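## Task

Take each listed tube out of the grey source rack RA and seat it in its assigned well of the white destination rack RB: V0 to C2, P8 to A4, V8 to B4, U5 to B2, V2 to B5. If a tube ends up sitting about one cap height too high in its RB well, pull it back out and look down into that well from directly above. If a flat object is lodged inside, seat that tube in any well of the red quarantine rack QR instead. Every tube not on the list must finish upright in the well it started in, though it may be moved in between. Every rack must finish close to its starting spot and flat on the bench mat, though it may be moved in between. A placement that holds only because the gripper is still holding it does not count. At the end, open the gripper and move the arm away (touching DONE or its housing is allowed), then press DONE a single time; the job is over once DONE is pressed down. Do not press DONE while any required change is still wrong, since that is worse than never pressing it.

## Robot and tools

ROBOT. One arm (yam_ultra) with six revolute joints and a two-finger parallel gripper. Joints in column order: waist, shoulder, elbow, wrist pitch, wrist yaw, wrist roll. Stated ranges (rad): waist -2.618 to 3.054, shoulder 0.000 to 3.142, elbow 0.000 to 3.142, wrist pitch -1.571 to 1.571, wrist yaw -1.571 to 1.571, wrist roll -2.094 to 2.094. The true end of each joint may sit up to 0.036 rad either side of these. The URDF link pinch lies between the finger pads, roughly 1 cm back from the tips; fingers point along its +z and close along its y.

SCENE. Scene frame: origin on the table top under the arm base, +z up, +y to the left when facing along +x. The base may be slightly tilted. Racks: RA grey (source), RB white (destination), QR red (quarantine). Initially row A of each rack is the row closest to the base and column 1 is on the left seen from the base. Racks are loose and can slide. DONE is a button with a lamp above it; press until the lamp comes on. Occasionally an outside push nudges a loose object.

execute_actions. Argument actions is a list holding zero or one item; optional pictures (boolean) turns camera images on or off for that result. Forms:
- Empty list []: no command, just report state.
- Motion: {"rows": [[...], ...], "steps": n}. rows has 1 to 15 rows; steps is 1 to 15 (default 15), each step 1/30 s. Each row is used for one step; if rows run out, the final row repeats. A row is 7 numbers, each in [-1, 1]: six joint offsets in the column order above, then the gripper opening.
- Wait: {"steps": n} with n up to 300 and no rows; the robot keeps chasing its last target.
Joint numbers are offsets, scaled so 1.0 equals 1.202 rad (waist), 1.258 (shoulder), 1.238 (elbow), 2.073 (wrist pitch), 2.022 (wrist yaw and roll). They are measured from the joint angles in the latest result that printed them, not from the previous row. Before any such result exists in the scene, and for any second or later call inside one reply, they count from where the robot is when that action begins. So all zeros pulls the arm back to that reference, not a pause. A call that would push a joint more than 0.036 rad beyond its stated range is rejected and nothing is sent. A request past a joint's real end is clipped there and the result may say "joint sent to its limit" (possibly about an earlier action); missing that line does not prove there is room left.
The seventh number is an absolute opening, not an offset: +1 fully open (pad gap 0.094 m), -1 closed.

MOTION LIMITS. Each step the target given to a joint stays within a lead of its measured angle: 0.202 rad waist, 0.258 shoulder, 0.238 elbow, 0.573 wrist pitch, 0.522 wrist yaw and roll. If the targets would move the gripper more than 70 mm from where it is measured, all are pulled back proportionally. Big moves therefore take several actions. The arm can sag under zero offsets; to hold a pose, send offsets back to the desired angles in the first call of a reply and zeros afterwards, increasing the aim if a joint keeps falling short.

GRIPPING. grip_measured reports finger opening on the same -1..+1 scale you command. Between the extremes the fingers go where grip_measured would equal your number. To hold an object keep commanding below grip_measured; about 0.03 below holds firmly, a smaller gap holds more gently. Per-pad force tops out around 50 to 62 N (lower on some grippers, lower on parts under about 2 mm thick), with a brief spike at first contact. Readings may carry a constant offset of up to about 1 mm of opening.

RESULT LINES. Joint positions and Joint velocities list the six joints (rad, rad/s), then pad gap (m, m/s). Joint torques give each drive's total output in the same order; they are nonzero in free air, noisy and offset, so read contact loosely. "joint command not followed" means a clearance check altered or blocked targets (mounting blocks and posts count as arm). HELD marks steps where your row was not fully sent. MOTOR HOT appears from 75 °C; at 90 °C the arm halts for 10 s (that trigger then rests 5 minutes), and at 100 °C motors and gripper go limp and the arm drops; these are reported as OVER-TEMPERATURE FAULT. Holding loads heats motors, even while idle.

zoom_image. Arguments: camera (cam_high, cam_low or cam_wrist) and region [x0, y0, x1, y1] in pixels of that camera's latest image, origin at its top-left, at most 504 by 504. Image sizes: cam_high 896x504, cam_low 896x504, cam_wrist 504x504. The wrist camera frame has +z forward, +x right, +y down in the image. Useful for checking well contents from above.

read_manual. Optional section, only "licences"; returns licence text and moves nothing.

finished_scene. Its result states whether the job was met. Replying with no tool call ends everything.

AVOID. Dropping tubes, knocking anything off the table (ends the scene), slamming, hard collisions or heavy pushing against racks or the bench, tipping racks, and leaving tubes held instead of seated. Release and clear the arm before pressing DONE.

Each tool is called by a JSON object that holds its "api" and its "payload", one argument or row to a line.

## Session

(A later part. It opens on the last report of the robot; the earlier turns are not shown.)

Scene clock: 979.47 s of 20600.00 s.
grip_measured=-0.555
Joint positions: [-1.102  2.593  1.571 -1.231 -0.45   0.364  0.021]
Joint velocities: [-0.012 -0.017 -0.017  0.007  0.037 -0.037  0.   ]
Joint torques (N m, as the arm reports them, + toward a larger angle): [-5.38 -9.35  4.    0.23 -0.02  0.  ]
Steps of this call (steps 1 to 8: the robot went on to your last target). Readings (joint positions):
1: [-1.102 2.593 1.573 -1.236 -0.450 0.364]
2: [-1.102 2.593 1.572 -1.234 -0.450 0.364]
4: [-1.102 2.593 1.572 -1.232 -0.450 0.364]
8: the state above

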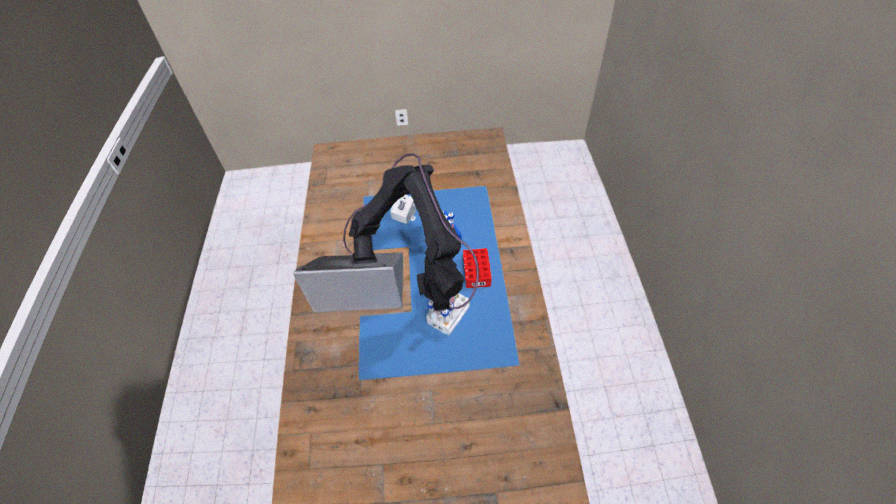

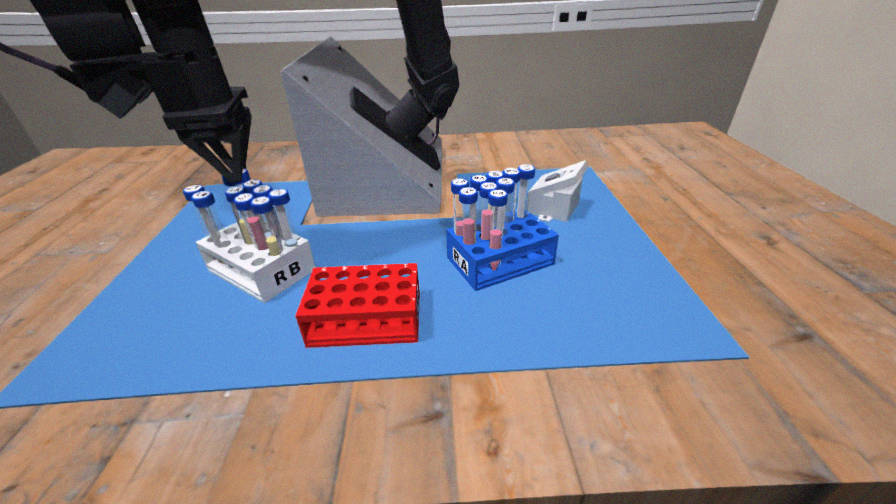

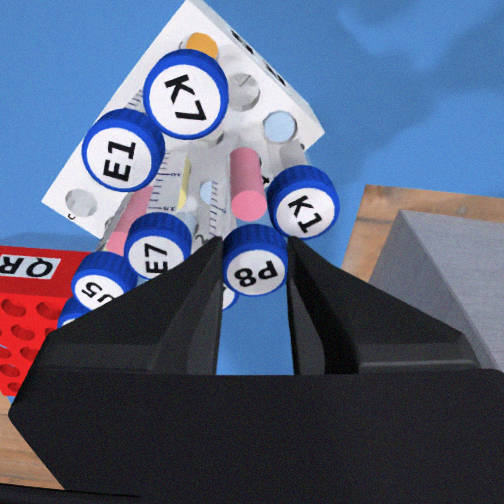

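{"api": "execute_actions", "payload": {
  "actions": [
    {"rows":[[-0.002,-0.014,-0.011,0.006,-0.002,0,-0.6],[-0.001,-0.014,-0.013,0.008,-0.002,0,-0.6],[0,-0.014,-0.016,0.01,-0.003,0,-0.6],[0.001,-0.014,-0.019,0.012,-0.003,0,-0.6],[0.002,-0.014,-0.022,0.014,-0.004,0,-0.6],[0.0025,-0.014,-0.025,0.0155,-0.004,0,-0.6],[0.003,-0.014,-0.027,0.016,-0.004,0,-0.6]],"steps":15}
  ]
}}

{"api": "zoom_image", "payload": {
  "camera": "cam_low",
  "region": [170, 130, 320, 280]
}}

Scene clock: 994.77 s of 20600.00 s.
grip_measured=-0.555
Joint positions: [-1.101  2.59   1.556 -1.212 -0.454  0.364  0.021]
Joint velocities: [-0.002 -0.017 -0.002 -0.007 -0.051 -0.066 -0.002]
Joint torques (N m, as the arm reports them, + toward a larger angle): [-5.12 -8.87  3.71  0.31 -0.04  0.01]
Steps of this call (steps 1 to 15: the robot went on to your last target; steps 16 to 90: nothing new was sent; then 11.80 s passed at rest; steps 91 to 105: all 15 steps of this action). Readings (joint positions):
91: [-1.102 2.593 1.571 -1.231 -0.450 0.364]
92: [-1.102 2.593 1.571 -1.230 -0.450 0.364]
94: [-1.102 2.593 1.570 -1.226 -0.450 0.364]
98: [-1.102 2.592 1.557 -1.216 -0.454 0.364]
105: the state above

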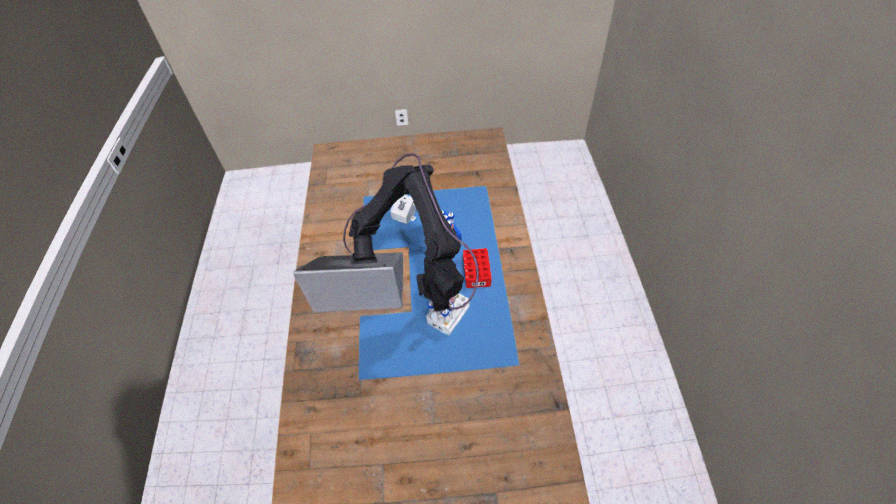

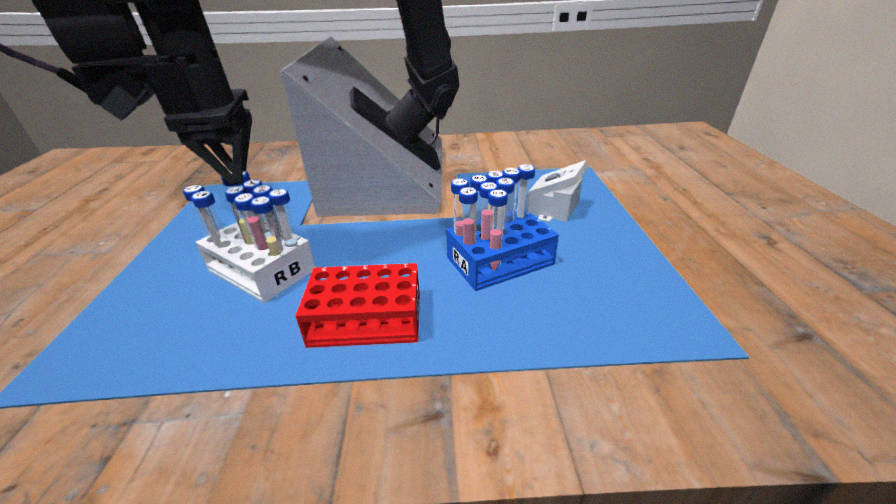

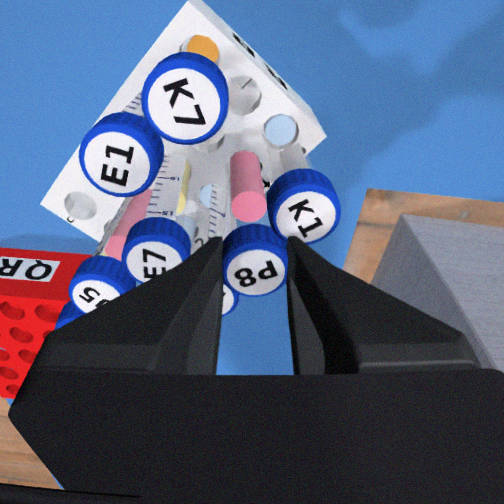

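Region (170, 130, 320, 280) of cam_low's 896x504 image, scaled by 3.360, with more detail than that image has.

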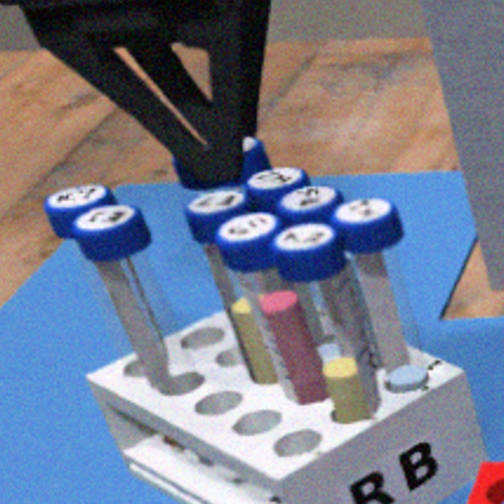

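{"api": "execute_actions", "payload": {
  "actions": [
    {"rows":[[-0.004,-0.008,0.012,-0.004,0,0,-0.6],[-0.004,-0.008,0.022,-0.008,0,0,-0.6],[-0.004,-0.008,0.028,-0.011,0,0.004,-0.6],[-0.004,-0.008,0.028,-0.011,0,0.012,-0.6],[-0.004,-0.008,0.028,-0.011,0,0.024,-0.6],[-0.004,-0.008,0.028,-0.011,0,0.038,-0.6],[-0.004,-0.008,0.028,-0.011,0,0.052,-0.6],[-0.004,-0.008,0.028,-0.011,0,0.066,-0.6],[-0.004,-0.008,0.028,-0.011,0,0.08,-0.6],[-0.004,-0.008,0.028,-0.011,0,0.092,-0.6],[-0.004,-0.008,0.028,-0.011,0,0.1,-0.6],[-0.004,-0.008,0.028,-0.011,0,0.104,-0.6]],"steps":15}
  ],
  "pictures": false
}}

{"api": "execute_actions", "payload": {
  "actions": [
    {"steps":10}
  ]
}}

Scene clock: 1031.80 s of 20600.00 s.
grip_measured=-0.555
Joint positions: [-1.101  2.59   1.565 -1.223 -0.454  0.531  0.021]
Joint velocities: [-0.007  0.002 -0.002 -0.022 -0.007  0.198 -0.   ]
Joint torques (N m, as the arm reports them, + toward a larger angle): [-5.66 -8.62  6.72  0.02  0.01  0.09]
Steps of this call (steps 1 to 15: the robot went on to your last target; steps 16 to 90: nothing new was sent; then 33.53 s passed at rest; steps 91 to 105: all 15 steps of this action). Readings (joint positions):
91: [-1.101 2.590 1.556 -1.212 -0.454 0.364]
92: [-1.101 2.590 1.556 -1.212 -0.454 0.364]
94: [-1.101 2.590 1.559 -1.216 -0.454 0.368]
98: [-1.101 2.590 1.565 -1.220 -0.454 0.416]
105: the state above

Scene clock: 1032.13 s of 20600.00 s.
grip_measured=-0.555
Joint positions: [-1.101  2.59   1.565 -1.223 -0.454  0.565  0.021]
Joint velocities: [ 0.002  0.002 -0.022 -0.081  0.037 -0.022 -0.001]
Joint torques (N m, as the arm reports them, + toward a larger angle): [-5.7  -8.62  6.71  0.05  0.01  0.03]
Steps of this call (steps 1 to 10: the robot went on to your last target). Readings (joint positions):
1: [-1.101 2.590 1.565 -1.223 -0.454 0.539]
2: [-1.101 2.590 1.565 -1.223 -0.454 0.545]
4: [-1.101 2.590 1.565 -1.223 -0.454 0.554]
8: [-1.101 2.590 1.565 -1.223 -0.454 0.563]
10: the state above

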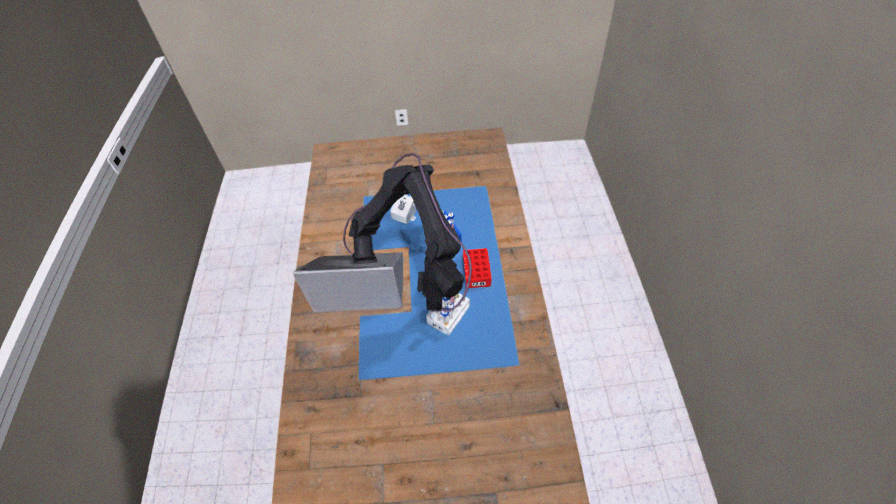

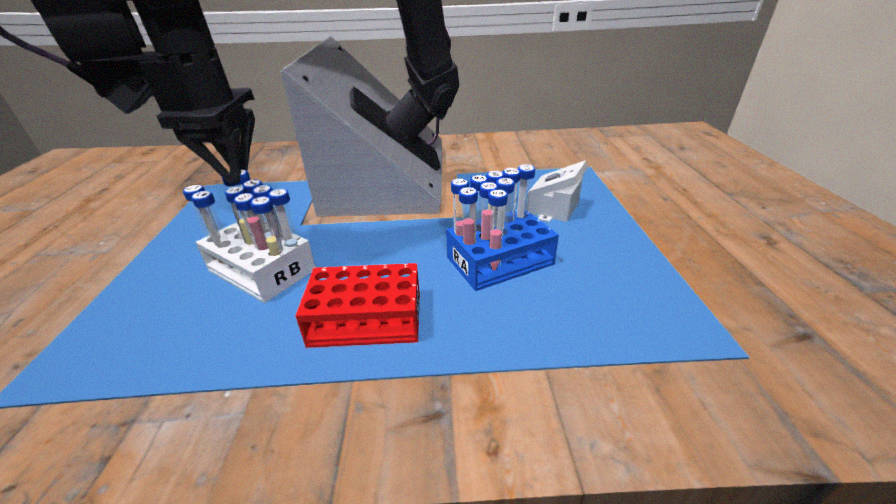

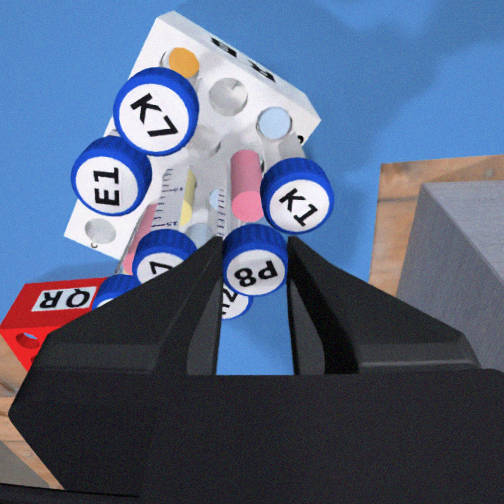

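{"api": "execute_actions", "payload": {
  "actions": [
    {"rows":[[0,-0.008,0.01,0.002,-0.002,0,-0.6],[0.001,-0.008,-0.002,0.005,-0.002,0,-0.6],[0.002,-0.008,-0.01,0.008,-0.002,0,-0.6],[0.003,-0.008,-0.014,0.01,-0.003,0,-0.6],[0.004,-0.008,-0.018,0.012,-0.003,0,-0.6],[0.005,-0.008,-0.022,0.014,-0.003,0,-0.6],[0.006,-0.008,-0.026,0.016,-0.004,0,-0.6],[0.007,-0.008,-0.03,0.018,-0.004,0,-0.6],[0.0075,-0.008,-0.033,0.02,-0.004,0,-0.6],[0.008,-0.008,-0.036,0.022,-0.004,0,-0.6],[0.008,-0.008,-0.039,0.023,-0.004,0,-0.6]],"steps":15}
  ],
  "pictures": false
}}

{"api": "execute_actions", "payload": {
  "actions": [
    {"steps":5}
  ]
}}

{"api": "zoom_image", "payload": {
  "camera": "cam_low",
  "region": [170, 130, 320, 280]
}}

Scene clock: 1052.73 s of 20600.00 s.
grip_measured=-0.555
Joint positions: [-1.099  2.583  1.543 -1.201 -0.455  0.569  0.021]
Joint velocities: [ 0.017  0.012 -0.012  0.037  0.037  0.007  0.   ]
Joint torques (N m, as the arm reports them, + toward a larger angle): [-4.65 -7.93  3.11  0.41 -0.07 -0.03]
Steps of this call (steps 1 to 30: the robot went on to your last target; steps 31 to 90: nothing new was sent; then 17.10 s passed at rest; steps 91 to 105: all 15 steps of this action). Readings (joint positions):
91: [-1.101 2.590 1.565 -1.223 -0.454 0.569]
92: [-1.101 2.590 1.565 -1.223 -0.454 0.569]
94: [-1.101 2.590 1.565 -1.222 -0.454 0.569]
98: [-1.100 2.590 1.553 -1.212 -0.455 0.569]
105: the state above

Scene clock: 1052.90 s of 20600.00 s.
grip_measured=-0.555
Joint positions: [-1.099  2.583  1.543 -1.201 -0.455  0.569  0.021]
Joint velocities: [ 0.002  0.002  0.027 -0.022 -0.022  0.022 -0.   ]
Joint torques (N m, as the arm reports them, + toward a larger angle): [-4.63 -7.97  3.16  0.44 -0.08 -0.03]
Steps of this call (steps 1 to 5: the robot went on to your last target). Readings (joint positions):
1: [-1.099 2.583 1.543 -1.201 -0.455 0.569]
2: [-1.099 2.583 1.543 -1.201 -0.455 0.569]
4: [-1.099 2.583 1.543 -1.201 -0.455 0.569]
5: the state above

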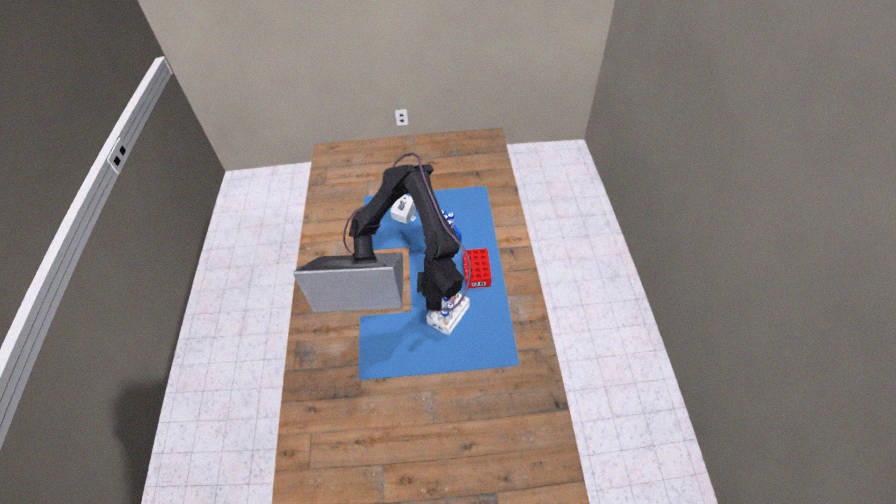

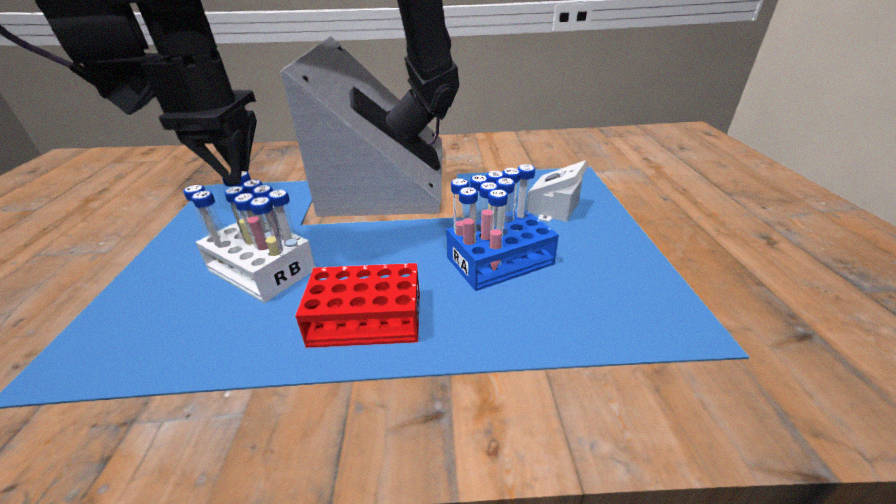

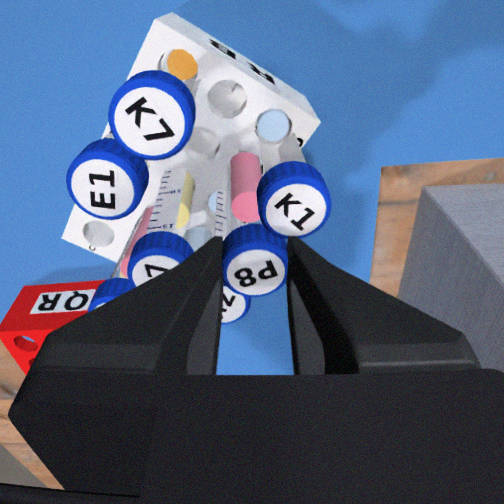

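Region (170, 130, 320, 280) of cam_low's 896x504 image, scaled by 3.360, with more detail than that image has.

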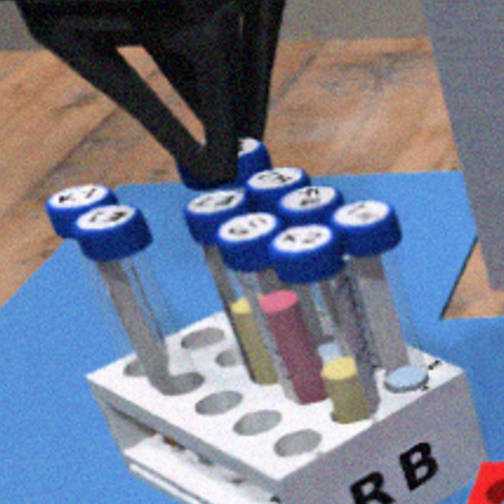

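{"api": "execute_actions", "payload": {
  "actions": [
    {"rows":[[-0.002,-0.004,-0.012,0.006,0,0,-0.6],[-0.003,-0.006,-0.004,0.003,0,0,-0.6],[-0.004,-0.008,0.002,0,0,0,-0.59],[-0.004,-0.008,0.004,0,0,0,-0.57],[-0.004,-0.008,0.004,0,0,0,-0.55],[-0.004,-0.008,0.004,0,0,0,-0.53],[-0.004,-0.008,0.004,0,0,0,-0.51],[-0.004,-0.008,0.004,0,0,0,-0.49],[-0.004,-0.008,0.004,0,0,0,-0.47]],"steps":12}
  ],
  "pictures": false
}}

{"api": "execute_actions", "payload": {
  "actions": [
    {"rows":[[-0.013,-0.004,0.016,-0.005,0.004,0,-0.47],[-0.015,-0.004,0.021,-0.009,0.005,0,-0.47],[-0.017,-0.003,0.027,-0.015,0.006,0,-0.47],[-0.019,-0.003,0.035,-0.022,0.007,0,-0.47],[-0.021,-0.002,0.044,-0.029,0.008,0,-0.47],[-0.024,-0.002,0.054,-0.036,0.009,0,-0.47],[-0.027,-0.001,0.064,-0.043,0.01,0,-0.47],[-0.03,-0.001,0.074,-0.05,0.011,0,-0.47],[-0.033,0,0.084,-0.056,0.012,0,-0.47],[-0.035,0,0.094,-0.062,0.013,0,-0.47],[-0.037,0.001,0.103,-0.066,0.014,0,-0.47],[-0.039,0.001,0.11,-0.069,0.015,0,-0.47],[-0.04,0.002,0.115,-0.07,0.015,0,-0.47],[-0.041,0.002,0.118,-0.07,0.015,0,-0.47]],"steps":15}
  ],
  "pictures": false
}}

{"api": "execute_actions", "payload": {
  "actions": [
    {"steps":6}
  ]
}}

{"api": "zoom_image", "payload": {
  "camera": "cam_low",
  "region": [170, 130, 320, 280]
}}

Scene clock: 1075.67 s of 20600.00 s.
grip_measured=-0.473
Joint positions: [-1.099  2.582  1.543 -1.201 -0.455  0.569  0.025]
Joint velocities: [-0.002  0.002  0.002  0.037  0.022 -0.037 -0.001]
Joint torques (N m, as the arm reports them, + toward a larger angle): [-5.61 -8.45  5.3   0.18  0.01  0.01]
Steps of this call (steps 1 to 15: the robot went on to your last target; steps 16 to 90: nothing new was sent; then 19.37 s passed at rest; steps 91 to 102: all 12 steps of this action). Readings (joint positions):
91: [-1.099 2.583 1.543 -1.201 -0.455 0.569]
92: [-1.099 2.583 1.543 -1.201 -0.455 0.569]
94: [-1.099 2.582 1.543 -1.201 -0.455 0.569]
98: [-1.099 2.582 1.543 -1.201 -0.455 0.569]
102: the state above

Scene clock: 1076.17 s of 20600.00 s.
grip_measured=-0.472
Joint positions: [-1.131  2.582  1.662 -1.31  -0.441  0.569  0.025]
Joint velocities: [-0.061  0.007  0.095 -0.198  0.022  0.037 -0.001]
Joint torques (N m, as the arm reports them, + toward a larger angle): [-6.27 -7.7   6.24  0.03  0.17  0.01]
Steps of this call (steps 1 to 15: all 15 steps of this action). Readings (joint positions):
1: [-1.099 2.582 1.543 -1.201 -0.455 0.569]
2: [-1.099 2.582 1.544 -1.202 -0.455 0.569]
4: [-1.099 2.582 1.549 -1.210 -0.454 0.569]
8: [-1.105 2.582 1.585 -1.249 -0.451 0.569]
15: the state above

Scene clock: 1076.37 s of 20600.00 s.
grip_measured=-0.472
Joint positions: [-1.133  2.582  1.666 -1.328 -0.438  0.569  0.025]
Joint velocities: [-0.007 -0.002  0.017 -0.081 -0.007 -0.022  0.001]
Joint torques (N m, as the arm reports them, + toward a larger angle): [-6.53 -7.62  6.6   0.08  0.16  0.01]
Steps of this call (steps 1 to 6: the robot went on to your last target). Readings (joint positions):
1: [-1.132 2.582 1.665 -1.314 -0.440 0.569]
2: [-1.133 2.582 1.666 -1.317 -0.440 0.569]
4: [-1.133 2.582 1.666 -1.323 -0.438 0.569]
6: the state above

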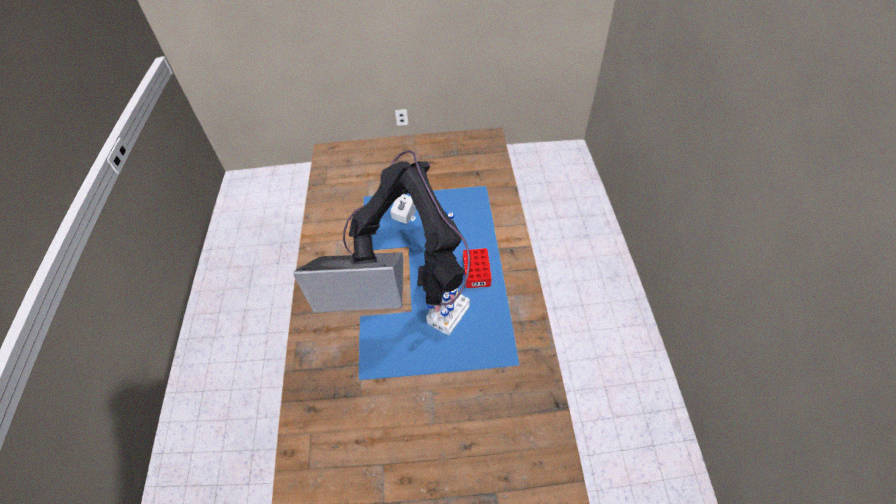

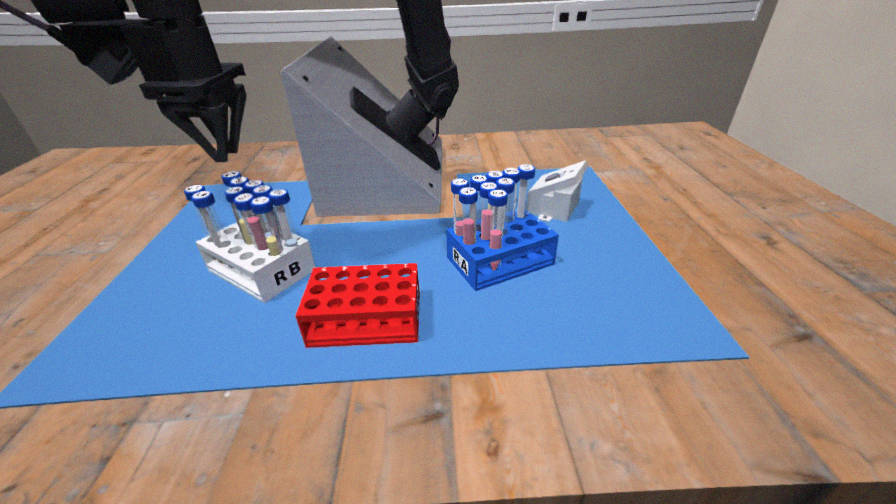

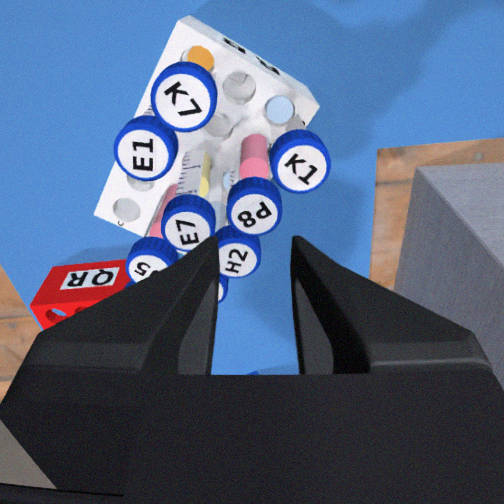

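Region (170, 130, 320, 280) of cam_low's 896x504 image, scaled by 3.360, with more detail than that image has.

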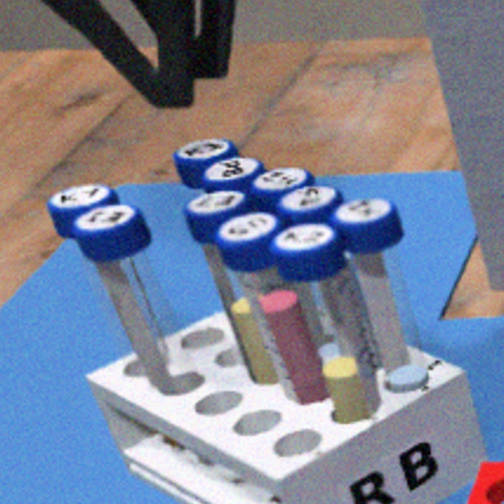

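{"api": "execute_actions", "payload": {
  "actions": [
    {"rows":[[-0.01,-0.02,0.01,0,-0.002,-0.006,-0.47],[-0.008,-0.03,0,0,-0.004,-0.012,-0.47],[-0.003,-0.045,-0.01,0,-0.007,-0.02,-0.47],[0.005,-0.065,-0.02,0,-0.011,-0.029,-0.47],[0.016,-0.089,-0.031,0,-0.016,-0.039,-0.47],[0.03,-0.116,-0.044,0,-0.021,-0.049,-0.47],[0.047,-0.145,-0.059,0,-0.027,-0.06,-0.47],[0.067,-0.176,-0.075,0,-0.033,-0.071,-0.47],[0.088,-0.207,-0.091,0,-0.039,-0.082,-0.47],[0.109,-0.238,-0.107,0,-0.045,-0.093,-0.47],[0.13,-0.269,-0.123,0,-0.051,-0.104,-0.47],[0.151,-0.3,-0.139,0,-0.057,-0.115,-0.47],[0.172,-0.331,-0.155,0,-0.063,-0.126,-0.47],[0.193,-0.362,-0.171,0,-0.069,-0.137,-0.47],[0.214,-0.393,-0.187,0,-0.075,-0.148,-0.47]],"steps":15}
  ],
  "pictures": false
}}

{"api": "execute_actions", "payload": {
  "actions": [
    {"rows":[[0.05,-0.092,-0.045,0,-0.026,-0.04,-0.47],[0.073,-0.123,-0.061,0,-0.032,-0.051,-0.47],[0.096,-0.154,-0.077,0,-0.038,-0.062,-0.47],[0.119,-0.185,-0.093,0,-0.044,-0.073,-0.47],[0.142,-0.216,-0.109,0,-0.05,-0.084,-0.47],[0.165,-0.247,-0.125,0,-0.056,-0.095,-0.47],[0.188,-0.278,-0.141,0,-0.062,-0.106,-0.47],[0.211,-0.307,-0.157,0,-0.068,-0.117,-0.47],[0.233,-0.334,-0.172,0,-0.074,-0.127,-0.47],[0.254,-0.358,-0.186,0,-0.08,-0.136,-0.47],[0.273,-0.379,-0.199,0,-0.085,-0.144,-0.47],[0.29,-0.397,-0.21,0,-0.089,-0.151,-0.47],[0.304,-0.411,-0.219,0,-0.092,-0.156,-0.47],[0.314,-0.421,-0.226,0,-0.095,-0.16,-0.47],[0.32,-0.427,-0.23,0,-0.097,-0.162,-0.47]],"steps":15}
  ],
  "pictures": false
}}

{"api": "execute_actions", "payload": {
  "actions": [
    {"steps":10}
  ],
  "pictures": false
}}

Scene clock: 1196.87 s of 20600.00 s.
grip_measured=-0.472
Joint positions: [-0.914  2.164  1.49  -1.319 -0.535  0.364  0.025]
Joint velocities: [ 0.886 -1.189 -0.559  0.022 -0.388 -0.637  0.001]
Joint torques (N m, as the arm reports them, + toward a larger angle): [-6.89 -5.9   3.49  0.28  0.02 -0.03]
Steps of this call (steps 1 to 30: the robot went on to your last target; steps 31 to 90: nothing new was sent; then 117.00 s passed at rest; steps 91 to 105: all 15 steps of this action). Readings (joint positions):
91: [-1.133 2.582 1.666 -1.334 -0.437 0.568]
92: [-1.133 2.580 1.666 -1.334 -0.437 0.565]
94: [-1.133 2.566 1.660 -1.331 -0.441 0.552]
98: [-1.107 2.461 1.607 -1.325 -0.458 0.500]
105: the state above

Scene clock: 1197.37 s of 20600.00 s.
grip_measured=-0.472
Joint positions: [-0.537  1.653  1.237 -1.318 -0.697  0.095  0.025]
Joint velocities: [ 0.383 -0.413 -0.276  0.007 -0.095 -0.359  0.001]
Joint torques (N m, as the arm reports them, + toward a larger angle): [-5.97 -3.31  3.25  0.33  0.06 -0.03]
Steps of this call (steps 1 to 15: all 15 steps of this action). Readings (joint positions):
1: [-0.884 2.124 1.473 -1.319 -0.546 0.348]
2: [-0.856 2.086 1.458 -1.318 -0.556 0.333]
4: [-0.806 2.010 1.424 -1.316 -0.577 0.298]
8: [-0.703 1.856 1.346 -1.314 -0.620 0.219]
15: the state above

Scene clock: 1197.70 s of 20600.00 s.
grip_measured=-0.472
Joint positions: [-0.521  1.635  1.218 -1.321 -0.721  0.047  0.025]
Joint velocities: [-0.012 -0.007  0.012  0.022 -0.051  0.037  0.002]
Joint torques (N m, as the arm reports them, + toward a larger angle): [-5.24 -3.95  3.25  0.3  -0.09 -0.04]
Steps of this call (steps 1 to 10: the robot went on to your last target). Readings (joint positions):
1: [-0.527 1.642 1.229 -1.320 -0.705 0.084]
2: [-0.522 1.637 1.225 -1.321 -0.710 0.075]
4: [-0.521 1.635 1.222 -1.321 -0.716 0.063]
8: [-0.521 1.635 1.218 -1.321 -0.720 0.050]
10: the state above

{"api": "execute_actions", "payload": {
  "actions": []
}}

Scene clock: 1241.27 s of 20600.00 s.
grip_measured=-0.472
Joint positions: [-0.521  1.635  1.218 -1.321 -0.723  0.042  0.025]
Joint velocities: [-0.027 -0.012 -0.022 -0.11  -0.022  0.066  0.   ]
Joint torques (N m, as the arm reports them, + toward a larger angle): [-5.25 -3.97  3.38  0.32 -0.09 -0.04]
Steps of this call (steps 1 to 30: the robot went on to your last target; steps 31 to 90: nothing new was sent; then 40.57 s passed at rest). Readings (joint positions):
1: [-0.521 1.635 1.218 -1.321 -0.722 0.046]
2: [-0.521 1.635 1.218 -1.321 -0.722 0.045]
4: [-0.521 1.635 1.218 -1.321 -0.723 0.044]
8: [-0.521 1.635 1.218 -1.321 -0.723 0.043]
90: the state above
The arm was judged still, so your last target was given up. Only a new action makes it travel on or press farther. Fingers that are still opening or closing keep moving.

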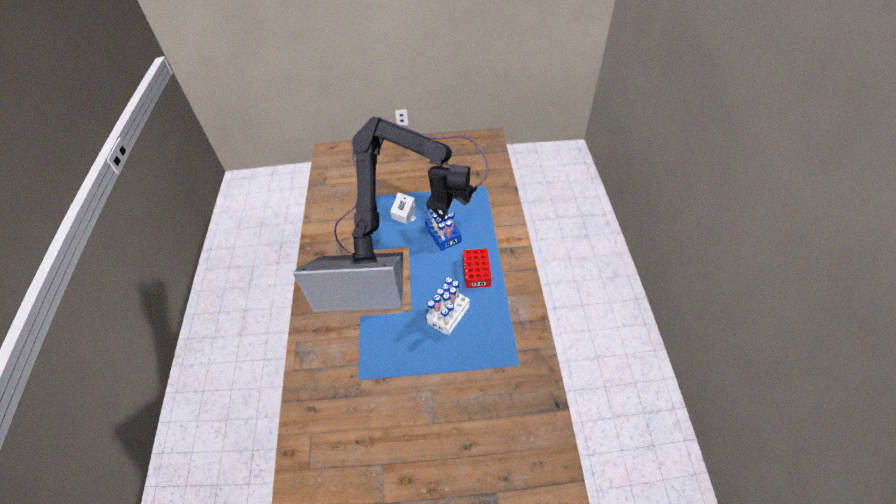

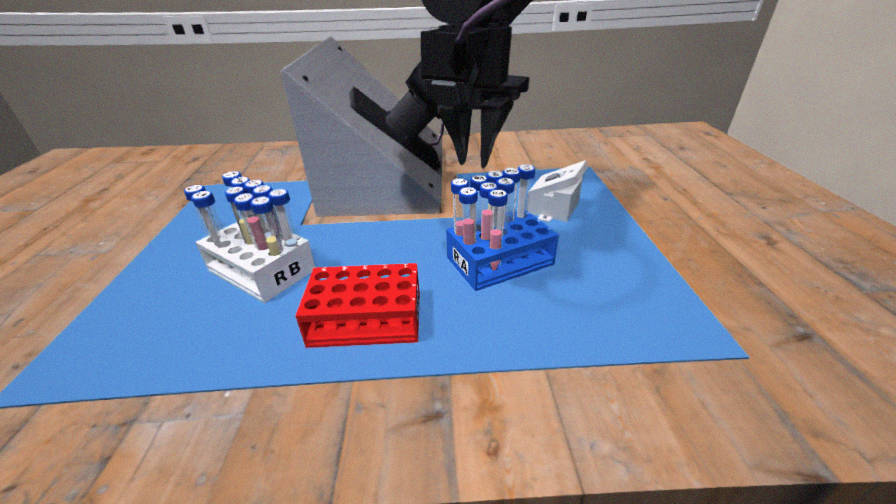

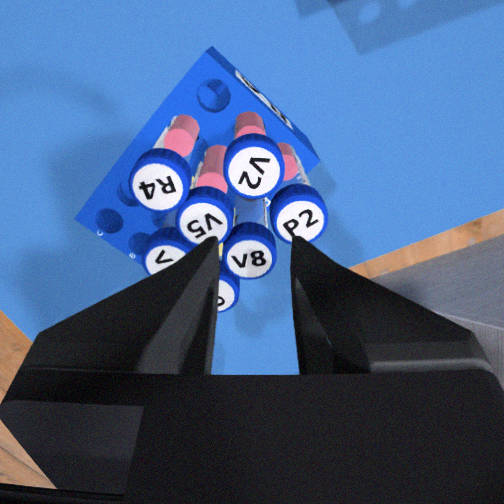

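{"api": "execute_actions", "payload": {
  "actions": [
    {"rows":[[0.001,0.001,-0.003,-0.004,-0.002,-0.002,-0.47],[0.003,0.002,-0.007,-0.008,-0.004,-0.004,-0.47],[0.005,0.003,-0.012,-0.012,-0.006,-0.006,-0.47],[0.007,0.004,-0.017,-0.015,-0.008,-0.008,-0.47],[0.009,0.005,-0.022,-0.017,-0.009,-0.009,-0.47],[0.011,0.006,-0.027,-0.019,-0.010,-0.010,-0.47],[0.012,0.007,-0.031,-0.020,-0.010,-0.010,-0.47],[0.013,0.007,-0.034,-0.020,-0.010,-0.010,-0.47],[0.0135,0.007,-0.037,-0.020,-0.010,-0.010,-0.47]],"steps":15}
  ],
  "pictures": false
}}

{"api": "execute_actions", "payload": {
  "actions": [
    {"steps":8}
  ]
}}

Scene clock: 1255.37 s of 20600.00 s.
grip_measured=-0.472
Joint positions: [-0.504  1.635  1.184 -1.351 -0.734  0.028  0.025]
Joint velocities: [0.007 0.002 0.007 0.022 0.007 0.022 0.001]
Joint torques (N m, as the arm reports them, + toward a larger angle): [-4.59 -2.72  3.45  0.05 -0.09 -0.01]
Steps of this call (steps 1 to 90: nothing new was sent; then 10.60 s passed at rest; steps 91 to 105: all 15 steps of this action). Readings (joint positions):
91: [-0.521 1.635 1.218 -1.321 -0.723 0.042]
92: [-0.521 1.635 1.218 -1.322 -0.723 0.041]
94: [-0.518 1.635 1.218 -1.326 -0.724 0.039]
98: [-0.508 1.635 1.200 -1.337 -0.732 0.032]
105: the state above

Scene clock: 1255.63 s of 20600.00 s.
grip_measured=-0.472
Joint positions: [-0.504  1.635  1.184 -1.351 -0.735  0.027  0.025]
Joint velocities: [ 0.007 -0.007 -0.027  0.051 -0.095 -0.066  0.   ]
Joint torques (N m, as the arm reports them, + toward a larger angle): [-4.58 -2.63  3.43  0.09 -0.1  -0.05]
Steps of this call (steps 1 to 8: the robot went on to your last target). Readings (joint positions):
1: [-0.504 1.635 1.184 -1.351 -0.734 0.028]
2: [-0.504 1.635 1.184 -1.351 -0.734 0.028]
4: [-0.504 1.635 1.184 -1.351 -0.735 0.027]
8: the state above

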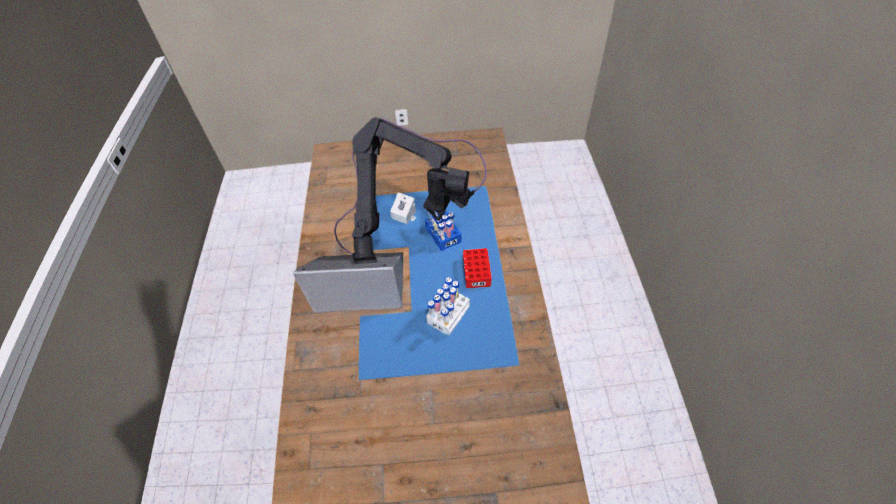

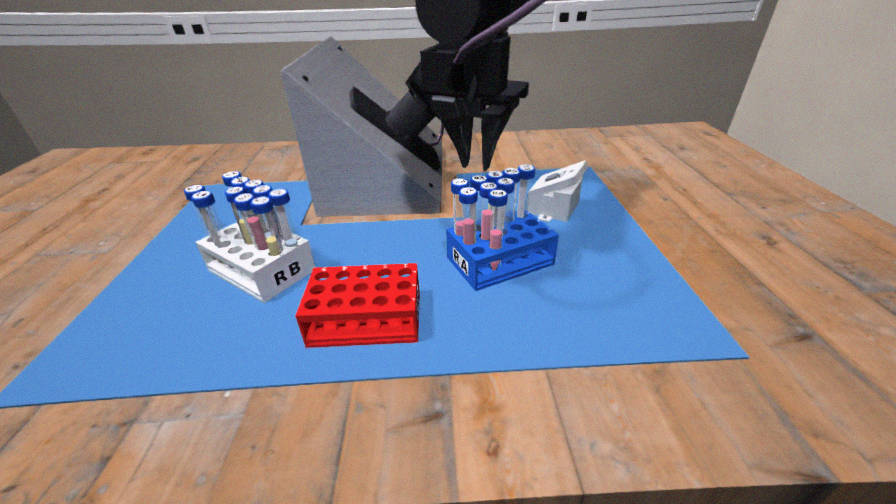

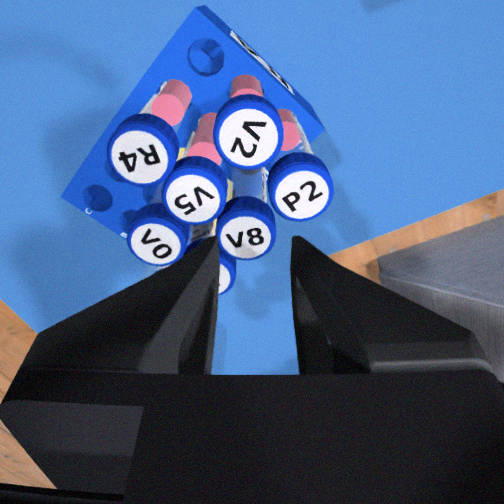

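{"api": "execute_actions", "payload": {
  "actions": [
    {"rows":[[0.002,0,-0.002,0.003,-0.003,0,-0.47],[0.004,0,-0.005,0.006,-0.006,0,-0.47],[0.007,0,-0.009,0.010,-0.008,0,-0.47],[0.010,0,-0.013,0.013,-0.010,0,-0.47],[0.013,0,-0.018,0.016,-0.011,0,-0.47],[0.016,0,-0.023,0.019,-0.012,0,-0.47],[0.019,0,-0.028,0.022,-0.013,0,-0.47],[0.021,0,-0.032,0.025,-0.013,0,-0.47],[0.023,0,-0.036,0.027,-0.013,0,-0.47],[0.025,0,-0.039,0.029,-0.013,0,-0.47],[0.0265,0,-0.042,0.031,-0.013,0,-0.47]],"steps":15}
  ],
  "pictures": false
}}

{"api": "execute_actions", "payload": {
  "actions": [
    {"steps":8}
  ]
}}

Scene clock: 1277.60 s of 20600.00 s.
grip_measured=-0.472
Joint positions: [-0.471  1.635  1.144 -1.309 -0.752  0.027  0.025]
Joint velocities: [ 0.002  0.002 -0.002  0.051 -0.007 -0.051  0.   ]
Joint torques (N m, as the arm reports them, + toward a larger angle): [-4.64 -3.43  3.33  0.31 -0.09  0.01]
Steps of this call (steps 1 to 15: the robot went on to your last target; steps 16 to 90: nothing new was sent; then 18.47 s passed at rest; steps 91 to 105: all 15 steps of this action). Readings (joint positions):
91: [-0.504 1.635 1.184 -1.352 -0.735 0.027]
92: [-0.503 1.635 1.184 -1.352 -0.736 0.027]
94: [-0.499 1.635 1.184 -1.349 -0.738 0.027]
98: [-0.484 1.635 1.172 -1.330 -0.747 0.027]
105: the state above

Scene clock: 1277.87 s of 20600.00 s.
grip_measured=-0.472
Joint positions: [-0.471  1.635  1.144 -1.301 -0.753  0.027  0.025]
Joint velocities: [ 0.012  0.002  0.007 -0.037 -0.007  0.007 -0.   ]
Joint torques (N m, as the arm reports them, + toward a larger angle): [-4.58 -3.56  3.32  0.27 -0.11  0.01]
Steps of this call (steps 1 to 8: the robot went on to your last target). Readings (joint positions):
1: [-0.471 1.635 1.144 -1.307 -0.752 0.027]
2: [-0.471 1.635 1.144 -1.305 -0.752 0.027]
4: [-0.471 1.635 1.144 -1.303 -0.752 0.027]
8: the state above

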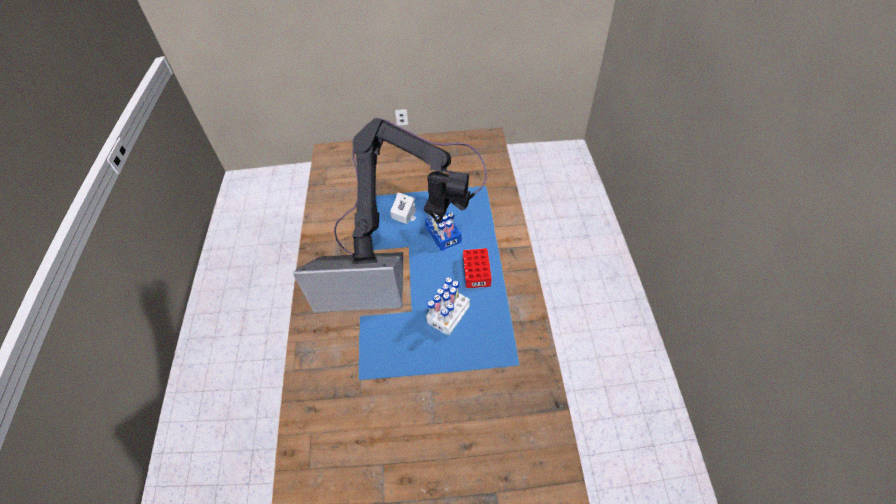

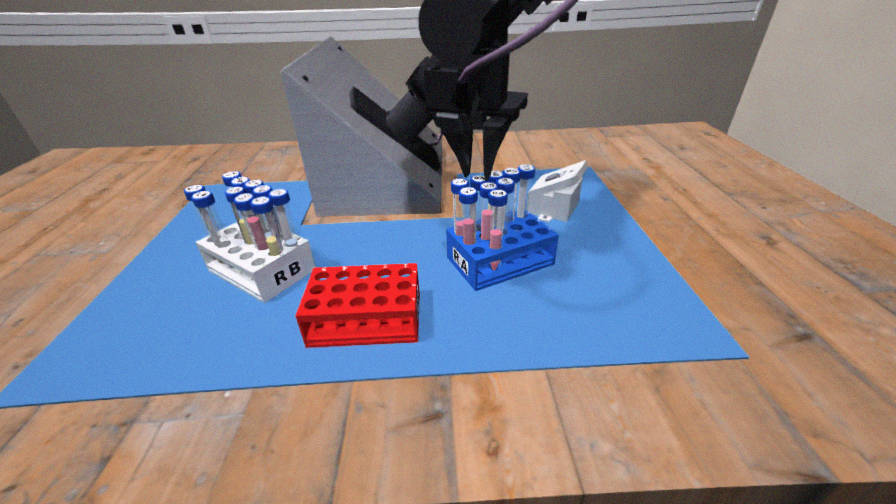

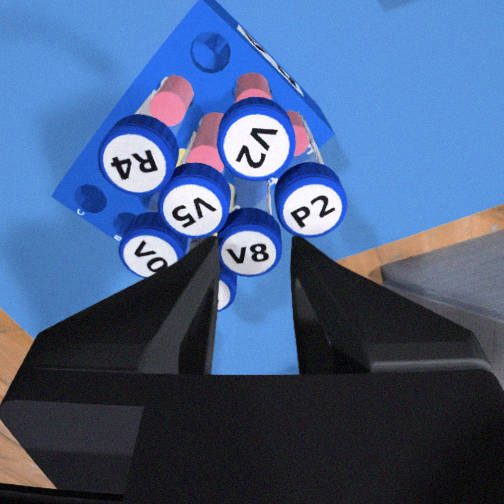

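{"api": "execute_actions", "payload": {
  "actions": [
    {"rows":[[0.001,-0.004,-0.001,0.003,-0.004,0,-0.47],[0.002,-0.008,-0.003,0.006,-0.007,0,-0.47],[0.004,-0.011,-0.006,0.009,-0.008,0,-0.47],[0.006,-0.013,-0.010,0.012,-0.009,0,-0.47],[0.008,-0.014,-0.014,0.015,-0.009,0,-0.47],[0.011,-0.015,-0.018,0.018,-0.010,0,-0.47],[0.013,-0.016,-0.022,0.021,-0.010,0,-0.47],[0.015,-0.017,-0.026,0.024,-0.0105,0,-0.47],[0.017,-0.018,-0.029,0.026,-0.0105,0,-0.47],[0.019,-0.019,-0.032,0.028,-0.0105,0,-0.47],[0.020,-0.020,-0.034,0.030,-0.0105,0,-0.47],[0.021,-0.020,-0.036,0.031,-0.0105,0,-0.47]],"steps":15}
  ],
  "pictures": false
}}

{"api": "execute_actions", "payload": {
  "actions": [
    {"steps":10}
  ]
}}

Scene clock: 1294.43 s of 20600.00 s.
grip_measured=-0.472
Joint positions: [-0.458  1.619  1.125 -1.261 -0.765  0.027  0.025]
Joint velocities: [ 0.002 -0.012 -0.007  0.007  0.066 -0.022 -0.001]
Joint torques (N m, as the arm reports them, + toward a larger angle): [-3.51 -4.04  2.41  0.38 -0.06  0.01]
Steps of this call (steps 1 to 15: the robot went on to your last target; steps 16 to 90: nothing new was sent; then 13.07 s passed at rest; steps 91 to 105: all 15 steps of this action). Readings (joint positions):
91: [-0.471 1.635 1.144 -1.299 -0.753 0.027]
92: [-0.471 1.635 1.144 -1.299 -0.754 0.027]
94: [-0.469 1.635 1.144 -1.297 -0.756 0.027]
98: [-0.458 1.634 1.139 -1.281 -0.762 0.027]
105: the state above

Scene clock: 1294.77 s of 20600.00 s.
grip_measured=-0.472
Joint positions: [-0.458  1.618  1.125 -1.255 -0.765  0.027  0.025]
Joint velocities: [ 0.002 -0.002  0.002  0.007  0.066  0.051  0.   ]
Joint torques (N m, as the arm reports them, + toward a larger angle): [-3.52 -4.09  2.4   0.4  -0.11  0.01]
Steps of this call (steps 1 to 10: the robot went on to your last target). Readings (joint positions):
1: [-0.458 1.618 1.125 -1.260 -0.765 0.027]
2: [-0.458 1.618 1.125 -1.258 -0.765 0.027]
4: [-0.458 1.618 1.125 -1.256 -0.765 0.027]
8: [-0.458 1.618 1.125 -1.255 -0.765 0.027]
10: the state above

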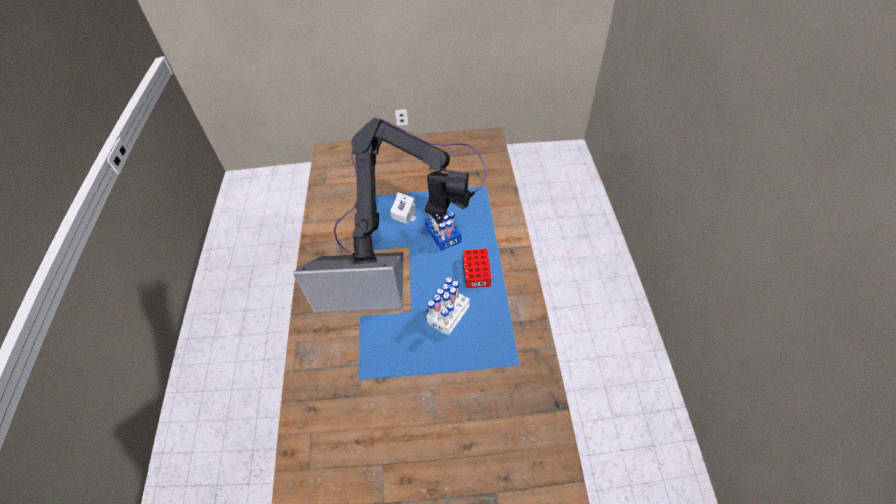

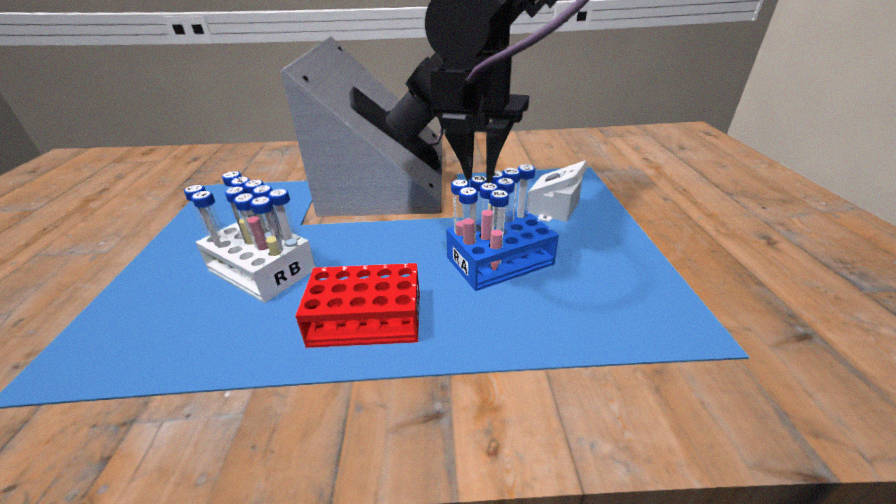

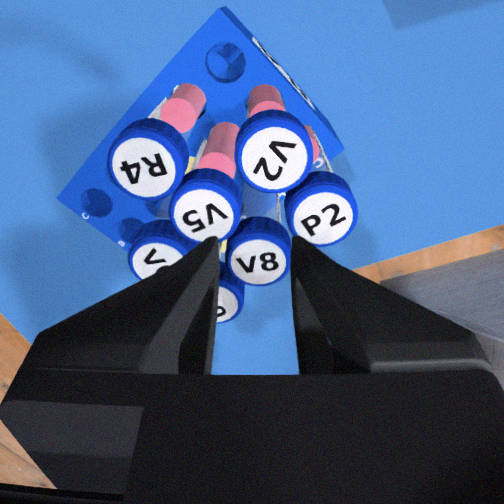

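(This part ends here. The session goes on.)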